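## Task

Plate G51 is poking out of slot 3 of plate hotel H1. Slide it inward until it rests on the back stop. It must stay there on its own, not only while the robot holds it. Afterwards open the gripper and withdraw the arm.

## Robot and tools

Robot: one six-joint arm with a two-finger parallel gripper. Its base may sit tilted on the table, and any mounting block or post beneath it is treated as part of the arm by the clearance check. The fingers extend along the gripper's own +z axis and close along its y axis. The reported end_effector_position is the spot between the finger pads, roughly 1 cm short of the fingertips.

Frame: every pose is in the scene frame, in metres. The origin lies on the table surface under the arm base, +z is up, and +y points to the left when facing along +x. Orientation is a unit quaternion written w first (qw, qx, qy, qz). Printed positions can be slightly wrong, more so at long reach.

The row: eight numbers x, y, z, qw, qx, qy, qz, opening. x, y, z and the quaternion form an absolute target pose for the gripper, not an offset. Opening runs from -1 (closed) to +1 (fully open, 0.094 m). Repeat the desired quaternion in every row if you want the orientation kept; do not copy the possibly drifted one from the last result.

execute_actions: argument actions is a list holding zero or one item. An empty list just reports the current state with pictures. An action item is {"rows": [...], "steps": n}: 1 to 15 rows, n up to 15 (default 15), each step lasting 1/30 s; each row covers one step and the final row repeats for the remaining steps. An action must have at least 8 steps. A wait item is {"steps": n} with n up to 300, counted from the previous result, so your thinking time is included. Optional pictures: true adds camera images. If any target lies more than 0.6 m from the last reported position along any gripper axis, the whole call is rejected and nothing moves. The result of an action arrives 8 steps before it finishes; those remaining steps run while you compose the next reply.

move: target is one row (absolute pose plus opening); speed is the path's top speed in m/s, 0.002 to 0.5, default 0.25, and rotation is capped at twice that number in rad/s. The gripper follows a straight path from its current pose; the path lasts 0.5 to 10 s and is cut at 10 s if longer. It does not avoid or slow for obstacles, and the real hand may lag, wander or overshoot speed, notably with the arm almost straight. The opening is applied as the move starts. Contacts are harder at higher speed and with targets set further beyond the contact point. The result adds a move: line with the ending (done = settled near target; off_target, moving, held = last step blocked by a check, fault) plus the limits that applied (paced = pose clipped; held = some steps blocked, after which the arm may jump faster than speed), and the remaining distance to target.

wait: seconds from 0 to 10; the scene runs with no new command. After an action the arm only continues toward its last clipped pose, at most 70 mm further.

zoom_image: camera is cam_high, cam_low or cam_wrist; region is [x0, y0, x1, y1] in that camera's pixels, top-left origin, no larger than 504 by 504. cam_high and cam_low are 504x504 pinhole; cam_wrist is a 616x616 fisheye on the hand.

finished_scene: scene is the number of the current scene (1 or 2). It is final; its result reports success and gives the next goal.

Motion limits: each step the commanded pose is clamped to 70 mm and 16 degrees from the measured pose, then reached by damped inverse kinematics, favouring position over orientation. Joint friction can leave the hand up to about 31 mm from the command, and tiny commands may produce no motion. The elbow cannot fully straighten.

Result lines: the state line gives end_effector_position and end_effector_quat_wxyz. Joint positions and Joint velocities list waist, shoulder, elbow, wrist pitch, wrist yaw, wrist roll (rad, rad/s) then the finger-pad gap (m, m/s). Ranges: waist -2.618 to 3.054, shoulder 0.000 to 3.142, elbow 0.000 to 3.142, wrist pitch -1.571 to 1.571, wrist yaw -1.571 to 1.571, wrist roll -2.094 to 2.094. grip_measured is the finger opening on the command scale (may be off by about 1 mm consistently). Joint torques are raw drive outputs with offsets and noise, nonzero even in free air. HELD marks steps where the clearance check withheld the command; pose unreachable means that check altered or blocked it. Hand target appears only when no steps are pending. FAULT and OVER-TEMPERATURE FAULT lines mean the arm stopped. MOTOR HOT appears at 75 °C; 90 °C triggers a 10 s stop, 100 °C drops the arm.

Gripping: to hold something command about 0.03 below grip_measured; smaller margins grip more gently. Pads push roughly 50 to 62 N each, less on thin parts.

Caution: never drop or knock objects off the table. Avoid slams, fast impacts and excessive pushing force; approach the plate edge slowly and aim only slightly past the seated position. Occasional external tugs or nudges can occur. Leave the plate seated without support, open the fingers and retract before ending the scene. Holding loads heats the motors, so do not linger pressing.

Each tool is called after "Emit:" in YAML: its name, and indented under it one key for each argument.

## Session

Emit:
execute_actions:
  actions: []

Scene clock: 0.00 s of 7200.00 s.
end_effector_position=(+0.5561, -0.0029, +0.2979) grip_measured=+1.000 end_effector_quat_wxyz=(+0.542, -0.425, +0.701, -0.186)
Joint positions: [-0.346  2.319  1.153  1.029 -0.745 -0.205  0.094]
Joint velocities: [-0.022 -0.007  0.002 -0.022 -0.022  0.007  0.   ]
Joint torques (N m, as the arm reports them, + toward a larger angle): no reading
Hand target: +0.556, -0.003, +0.298; +0.542, -0.425, +0.701, -0.186

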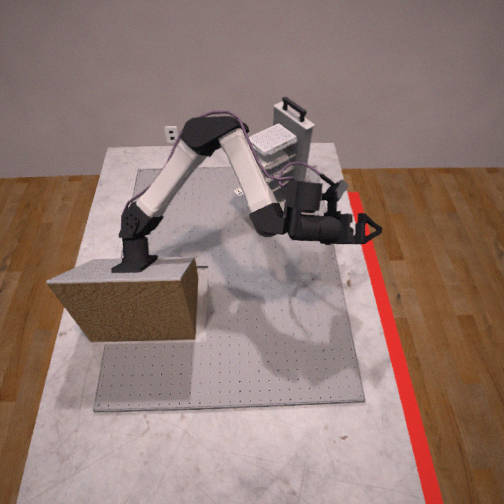

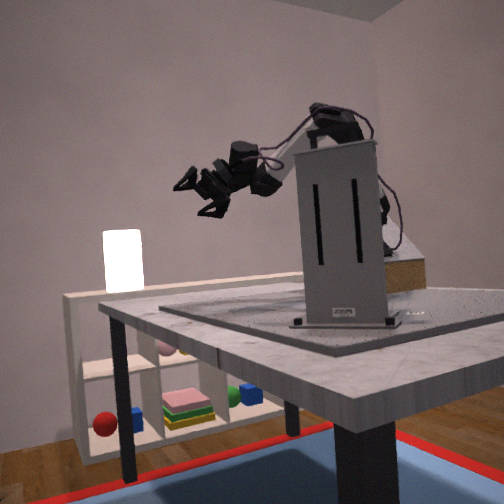

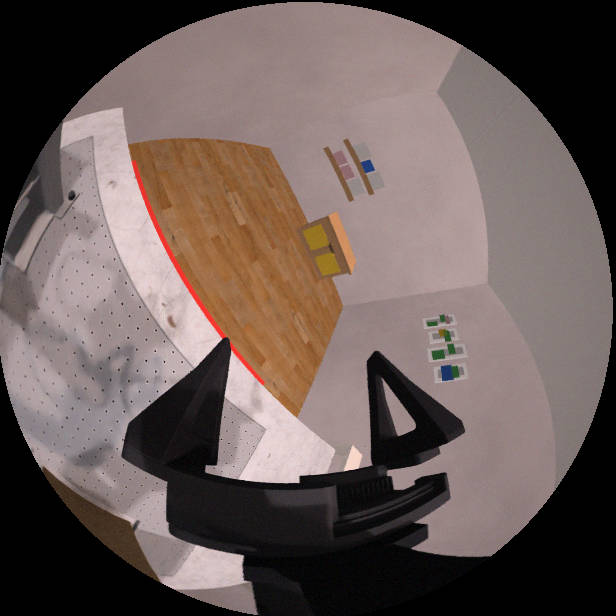

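Emit:
move:
  target: [0.265,0.255,0.36,0.669,-0.230,0.669,0.230,0.0]
  speed: 0.2

Emit:
zoom_image:
  camera: "cam_high"
  region: [180, 80, 340, 230]

Scene clock: 3.57 s of 7200.00 s.
end_effector_position=(+0.2718, +0.2585, +0.3641) grip_measured=+0.002 end_effector_quat_wxyz=(+0.670, -0.236, +0.667, +0.226)
Joint positions: [-0.119  0.888  0.141  1.289 -0.564  0.96   0.047]
Joint velocities: [-0.017  0.012 -0.007 -0.095  0.007 -0.022 -0.001]
Joint torques (N m, as the arm reports them, + toward a larger angle): [-0.78 -0.94  4.44  1.08  0.74  0.09]
Hand target: +0.269, +0.257, +0.360; +0.669, -0.231, +0.669, +0.229
Off the commanded pose: 0.009 m, 1 deg.
Kept back: nothing.
move: done

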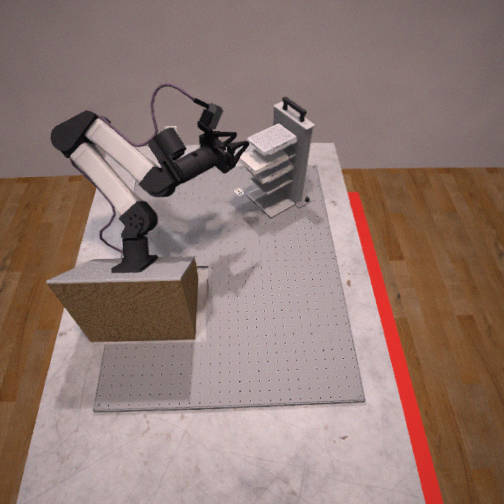

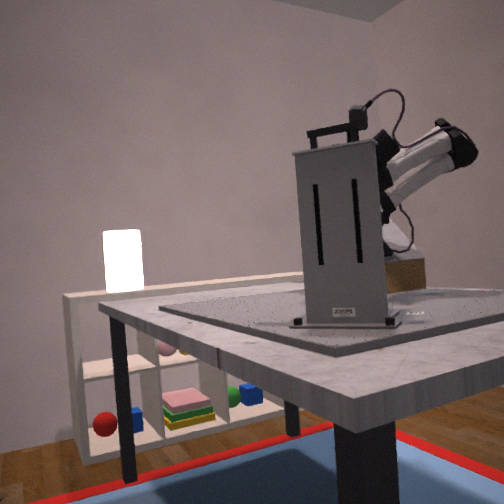

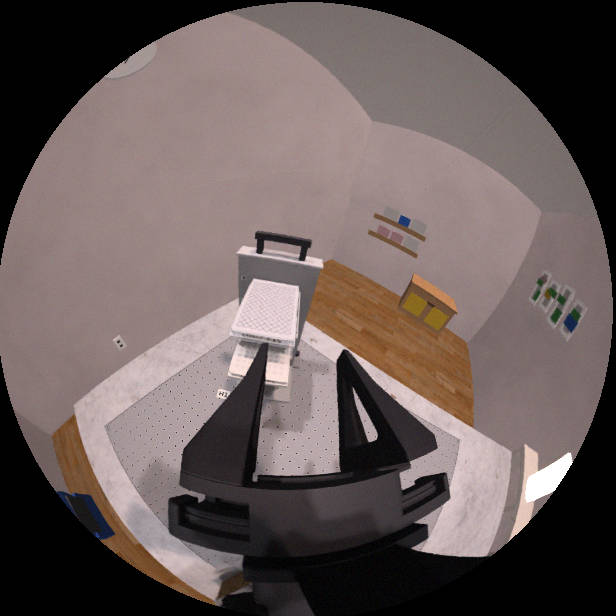

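Region (180, 80, 340, 230) of cam_high's 504x504 image, scaled by 3.150, with more detail than that image has; it fills the top 472 rows of this view, and the rest is white.

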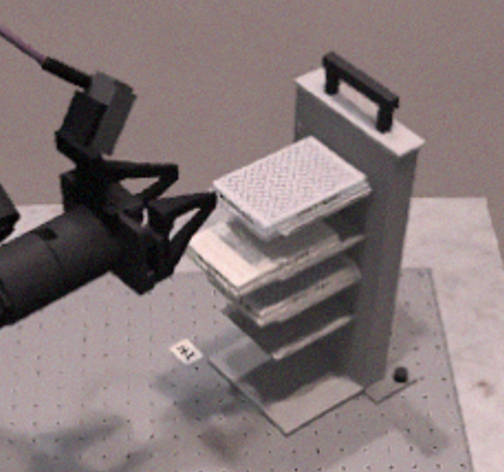

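Emit:
move:
  target: [0.26,0.29,0.225,0.669,-0.230,0.669,0.230,0.0]
  speed: 0.08

Emit:
zoom_image:
  camera: "cam_high"
  region: [180, 80, 340, 230]

Scene clock: 6.27 s of 7200.00 s.
end_effector_position=(+0.2604, +0.2906, +0.2284) grip_measured=+0.002 end_effector_quat_wxyz=(+0.640, -0.222, +0.709, +0.195)
Joint positions: [0.682 1.278 0.049 1.562 0.145 0.604 0.047]
Joint velocities: [ 0.007 -0.012 -0.002 -0.037  0.037  0.007  0.001]
Joint torques (N m, as the arm reports them, + toward a larger angle): [-1.47 -2.08  2.07  2.29  0.59 -0.02]
Hand target: +0.259, +0.290, +0.226; +0.640, -0.222, +0.709, +0.194
Off the commanded pose: 0.003 m, 7 deg.
joint sent to its limit — the command would take joint 4 (wrist pitch) past its upper limit, so that joint was sent only as far as its limit.
Kept back: nothing.
move: off_target

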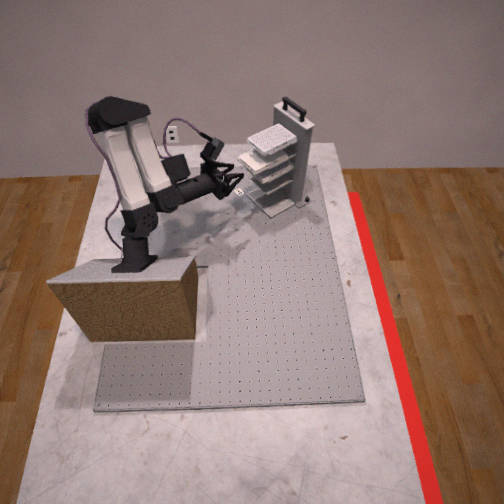

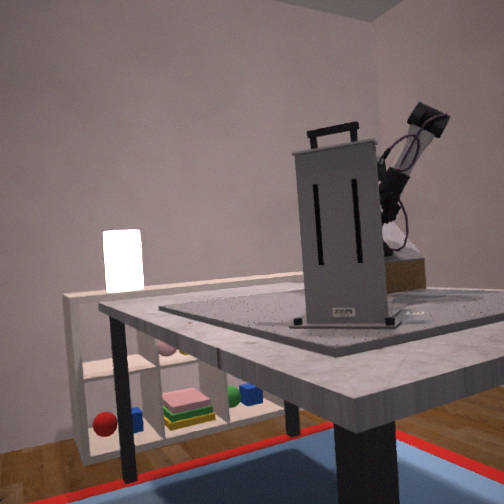

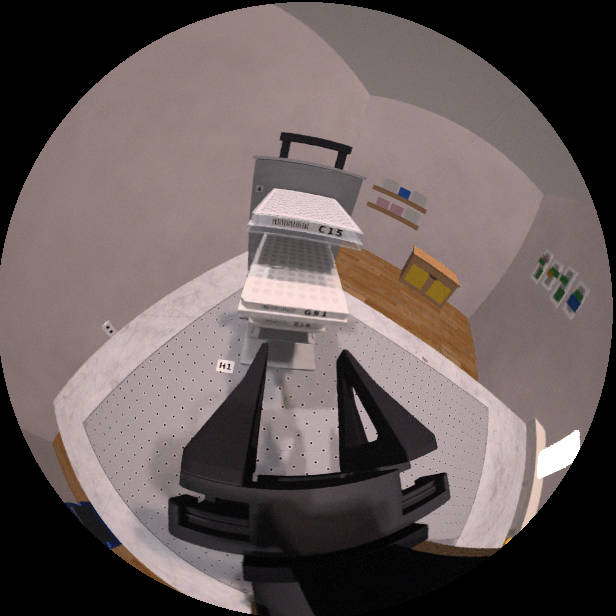

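Region (180, 80, 340, 230) of cam_high's 504x504 image, scaled by 3.150, with more detail than that image has; it fills the top 472 rows of this view, and the rest is white.

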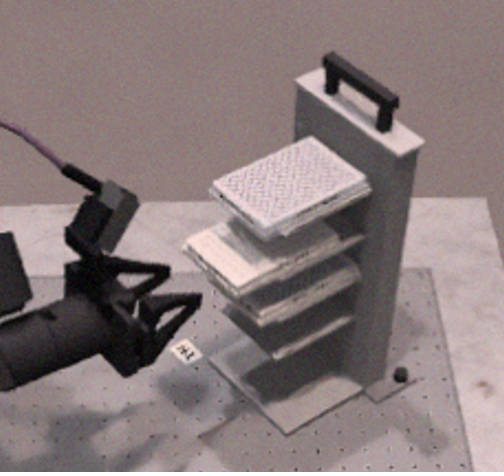

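Emit:
move:
  target: [0.279,0.314,0.235,0.608,-0.249,0.724,0.209,0.0]
  speed: 0.03

Emit:
zoom_image:
  camera: "cam_high"
  region: [180, 80, 340, 230]

Scene clock: 8.50 s of 7200.00 s.
end_effector_position=(+0.2759, +0.3024, +0.2198) grip_measured=+0.002 end_effector_quat_wxyz=(+0.595, -0.247, +0.739, +0.196)
Joint positions: [ 0.593  1.221  0.14   1.344 -0.039  0.63   0.047]
Joint velocities: [-0.002  0.002  0.007 -0.022 -0.051 -0.022  0.001]
Joint torques (N m, as the arm reports them, + toward a larger angle): [-4.11 -4.41  6.04  2.06  0.44  0.1 ]
Hand target: +0.279, +0.313, +0.234; +0.608, -0.249, +0.724, +0.209
Off the commanded pose: 0.019 m, 3 deg.
Kept back: nothing.
move: off_target

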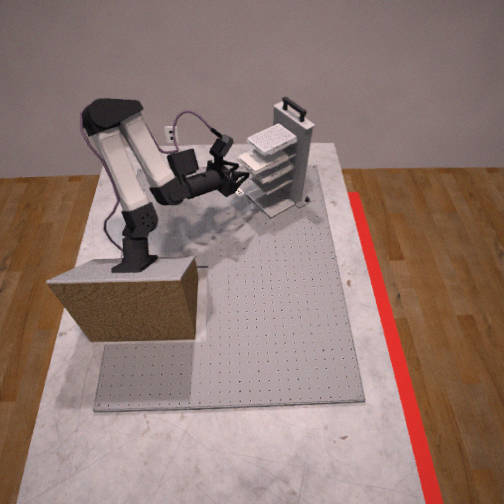

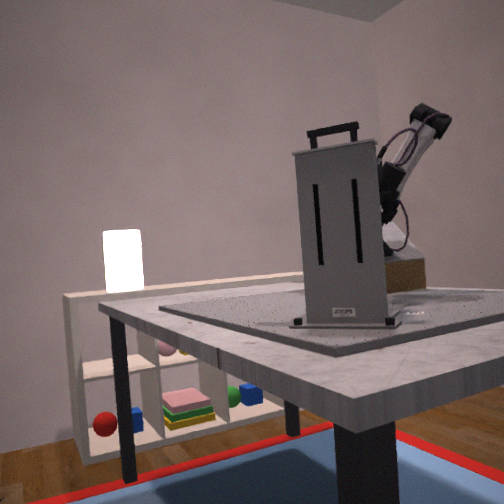

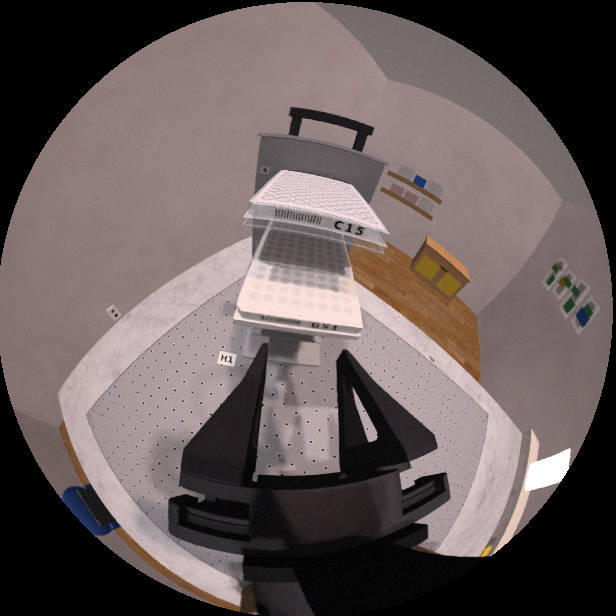

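Region (180, 80, 340, 230) of cam_high's 504x504 image, scaled by 3.150, with more detail than that image has; it fills the top 472 rows of this view, and the rest is white.

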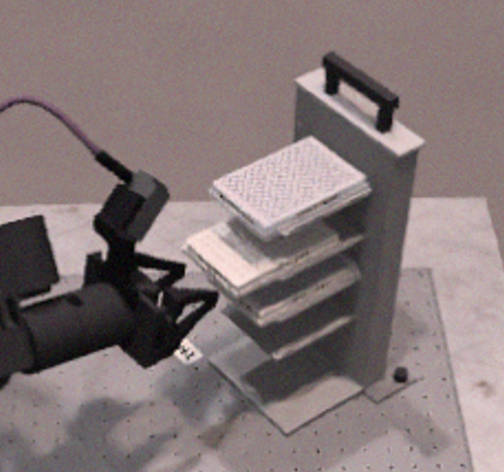

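Low by roughly 1 cm.

Emit:
move:
  target: [0.281,0.317,0.245,0.608,-0.249,0.724,0.209,0.0]
  speed: 0.03

Scene clock: 10.03 s of 7200.00 s.
end_effector_position=(+0.2781, +0.3066, +0.2306) grip_measured=+0.002 end_effector_quat_wxyz=(+0.596, -0.247, +0.738, +0.198)
Joint positions: [ 0.563  1.152  0.163  1.257 -0.068  0.639  0.047]
Joint velocities: [-0.002  0.007 -0.002 -0.022  0.007 -0.066  0.001]
Joint torques (N m, as the arm reports them, + toward a larger angle): [-3.99 -4.14  6.49  2.04  0.44  0.06]
Hand target: +0.281, +0.317, +0.245; +0.608, -0.249, +0.724, +0.209
Off the commanded pose: 0.018 m, 2 deg.
Kept back: nothing.
move: off_target

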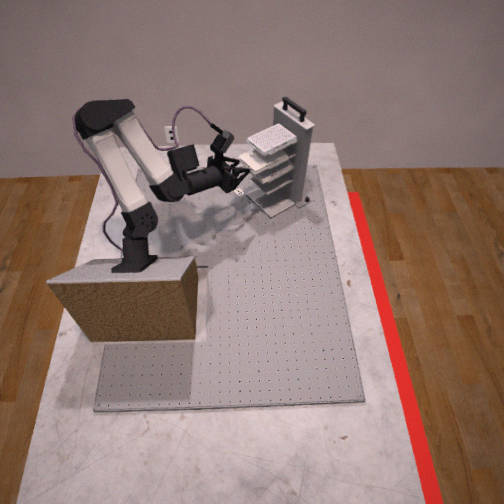

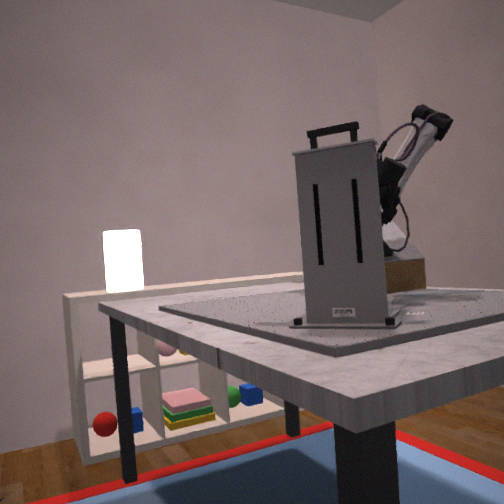

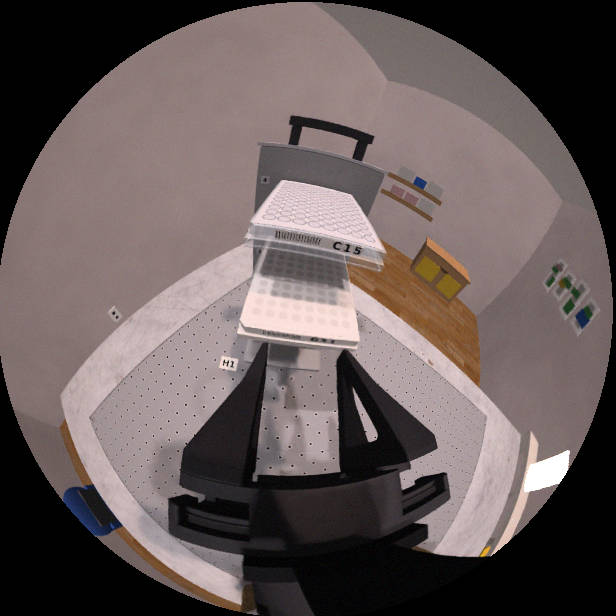

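Emit:
move:
  target: [0.303,0.331,0.234,0.608,-0.249,0.724,0.209,0.0]
  speed: 0.02

Emit:
zoom_image:
  camera: "cam_high"
  region: [200, 110, 320, 210]

Scene clock: 12.27 s of 7200.00 s.
end_effector_position=(+0.2990, +0.3200, +0.2268) grip_measured=+0.002 end_effector_quat_wxyz=(+0.599, -0.247, +0.736, +0.199)
Joint positions: [ 0.563  1.275  0.253  1.297 -0.065  0.64   0.047]
Joint velocities: [ 0.002  0.027  0.007  0.007 -0.007 -0.066 -0.   ]
Joint torques (N m, as the arm reports them, + toward a larger angle): [-2.82 -2.66  6.5   2.25  0.56  0.04]
Hand target: +0.303, +0.331, +0.234; +0.608, -0.249, +0.724, +0.209
Off the commanded pose: 0.014 m, 2 deg.
Kept back: nothing.
move: off_target

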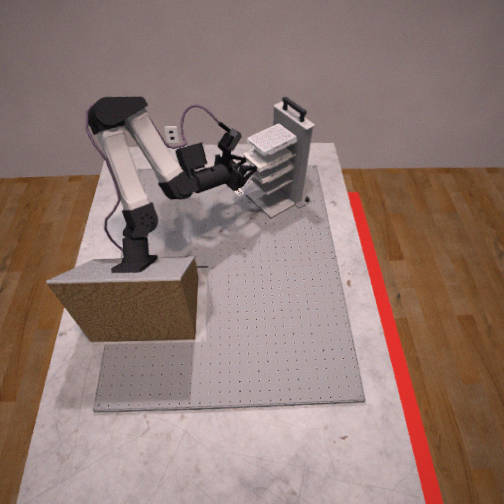

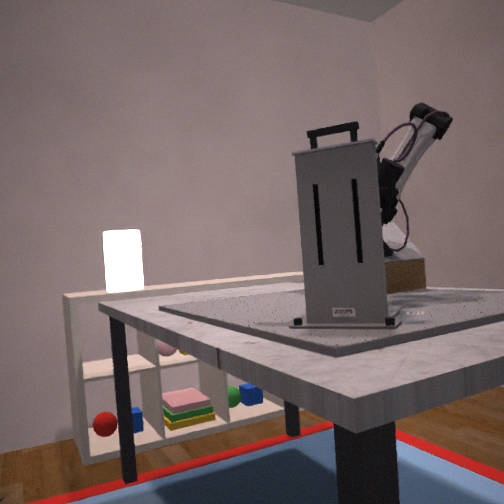

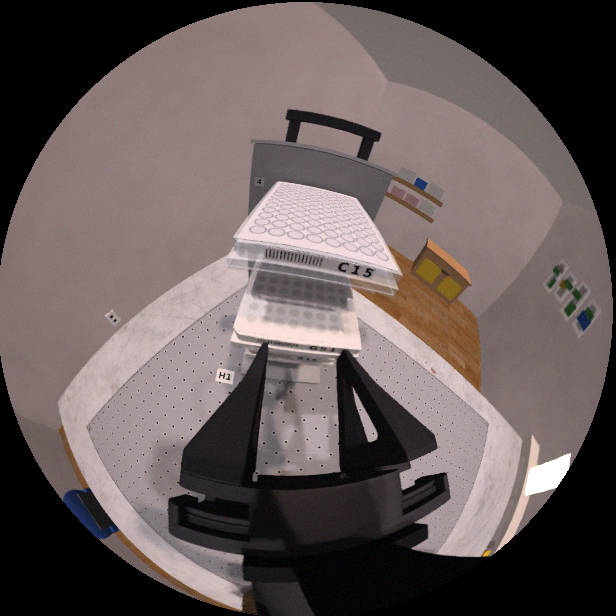

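Region (200, 110, 320, 210) of cam_high's 504x504 image, scaled by 4.200, with more detail than that image has.

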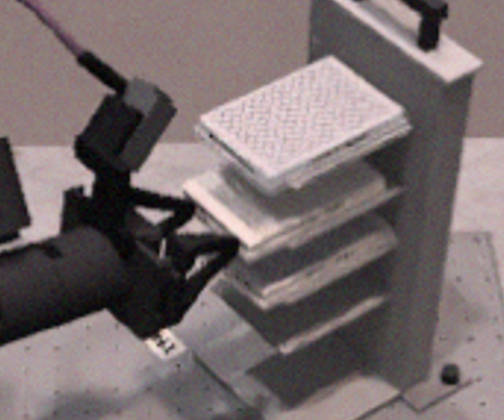

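Emit:
move:
  target: [0.321,0.346,0.238,0.608,-0.249,0.724,0.209,0.0]
  speed: 0.015

Emit:
move:
  target: [0.25,0.29,0.24,0.608,-0.249,0.724,0.209,0.0]
  speed: 0.06

Emit:
zoom_image:
  camera: "cam_high"
  region: [200, 110, 320, 210]

Scene clock: 15.10 s of 7200.00 s.
end_effector_position=(+0.3098, +0.3328, +0.2302) grip_measured=+0.002 end_effector_quat_wxyz=(+0.601, -0.248, +0.733, +0.202)
Joint positions: [ 0.563  1.3    0.318  1.267 -0.065  0.64   0.047]
Joint velocities: [-0.002  0.017 -0.002 -0.007  0.022 -0.007 -0.001]
Joint torques (N m, as the arm reports them, + toward a larger angle): [-4.49 -2.27  9.02  1.93  0.43  0.11]
Hand target: +0.320, +0.345, +0.238; +0.608, -0.249, +0.724, +0.209
Off the commanded pose: 0.019 m, 2 deg.
Kept back: nothing.
move: off_target

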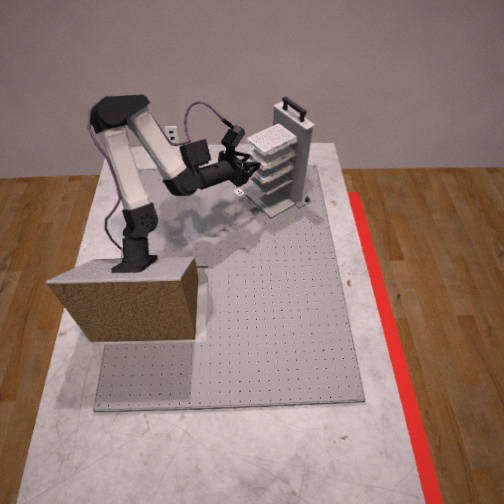

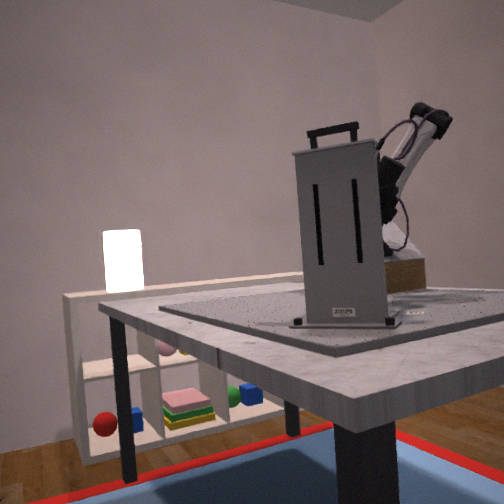

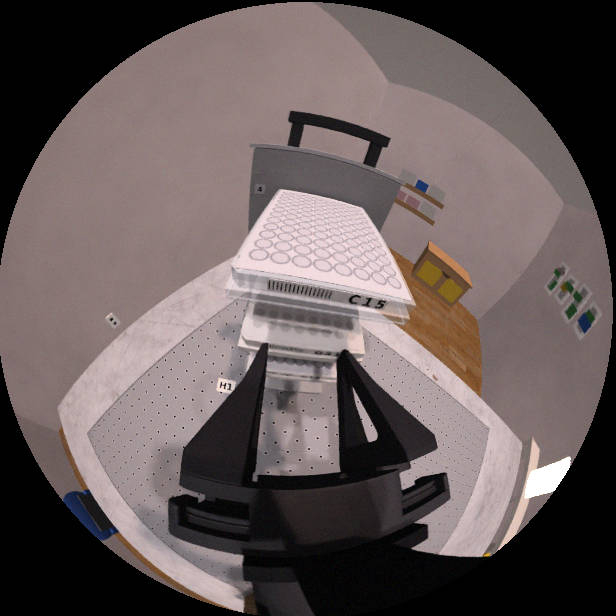

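Scene clock: 16.67 s of 7200.00 s.
end_effector_position=(+0.2544, +0.2965, +0.2433) grip_measured=+0.002 end_effector_quat_wxyz=(+0.610, -0.251, +0.721, +0.212)
Joint positions: [ 0.563  1.029  0.063  1.287 -0.061  0.64   0.047]
Joint velocities: [-0.012  0.002  0.007  0.037  0.007  0.022  0.001]
Joint torques (N m, as the arm reports them, + toward a larger angle): [-1.25 -3.51  1.94  1.98  0.56  0.04]
Hand target: +0.250, +0.291, +0.240; +0.608, -0.249, +0.724, +0.209
Off the commanded pose: 0.009 m, 1 deg.
Kept back: nothing.
move: done

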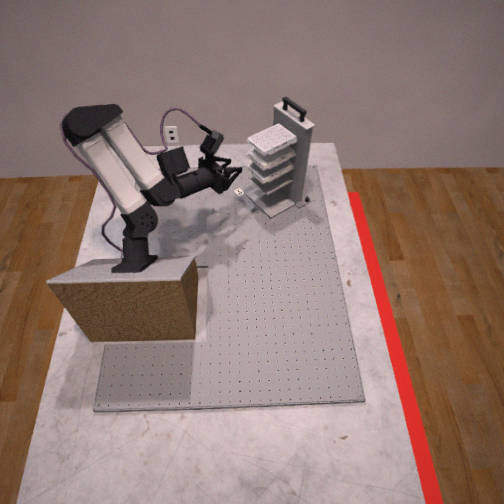

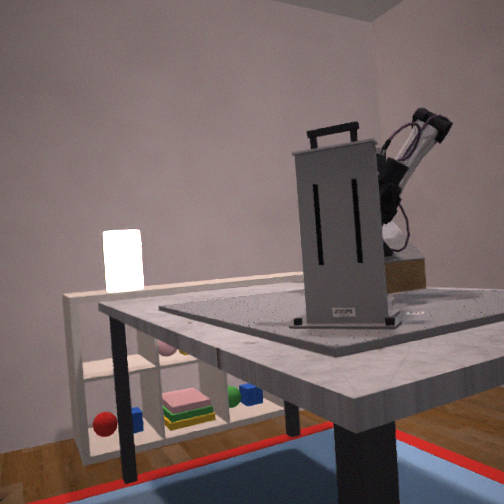

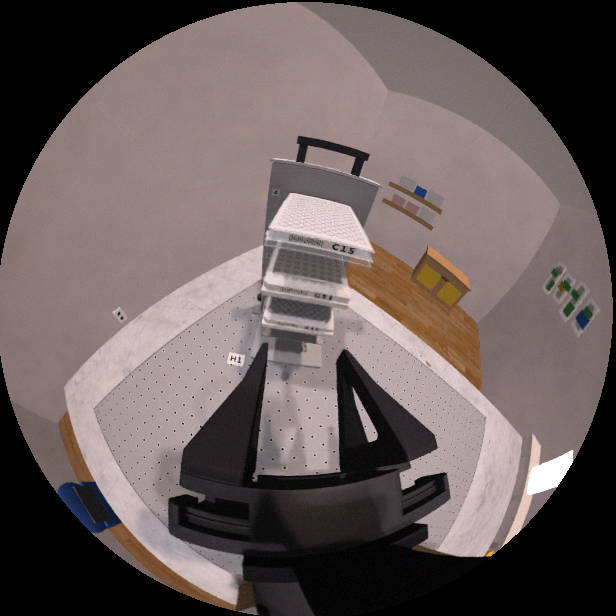

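Region (200, 110, 320, 210) of cam_high's 504x504 image, scaled by 4.200, with more detail than that image has.

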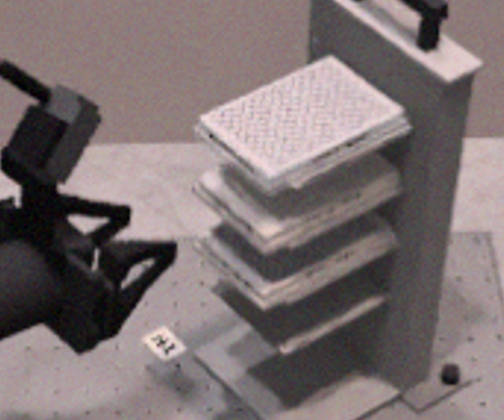

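Emit:
finished_scene:
  scene: 2

The scene is finished: the task was done.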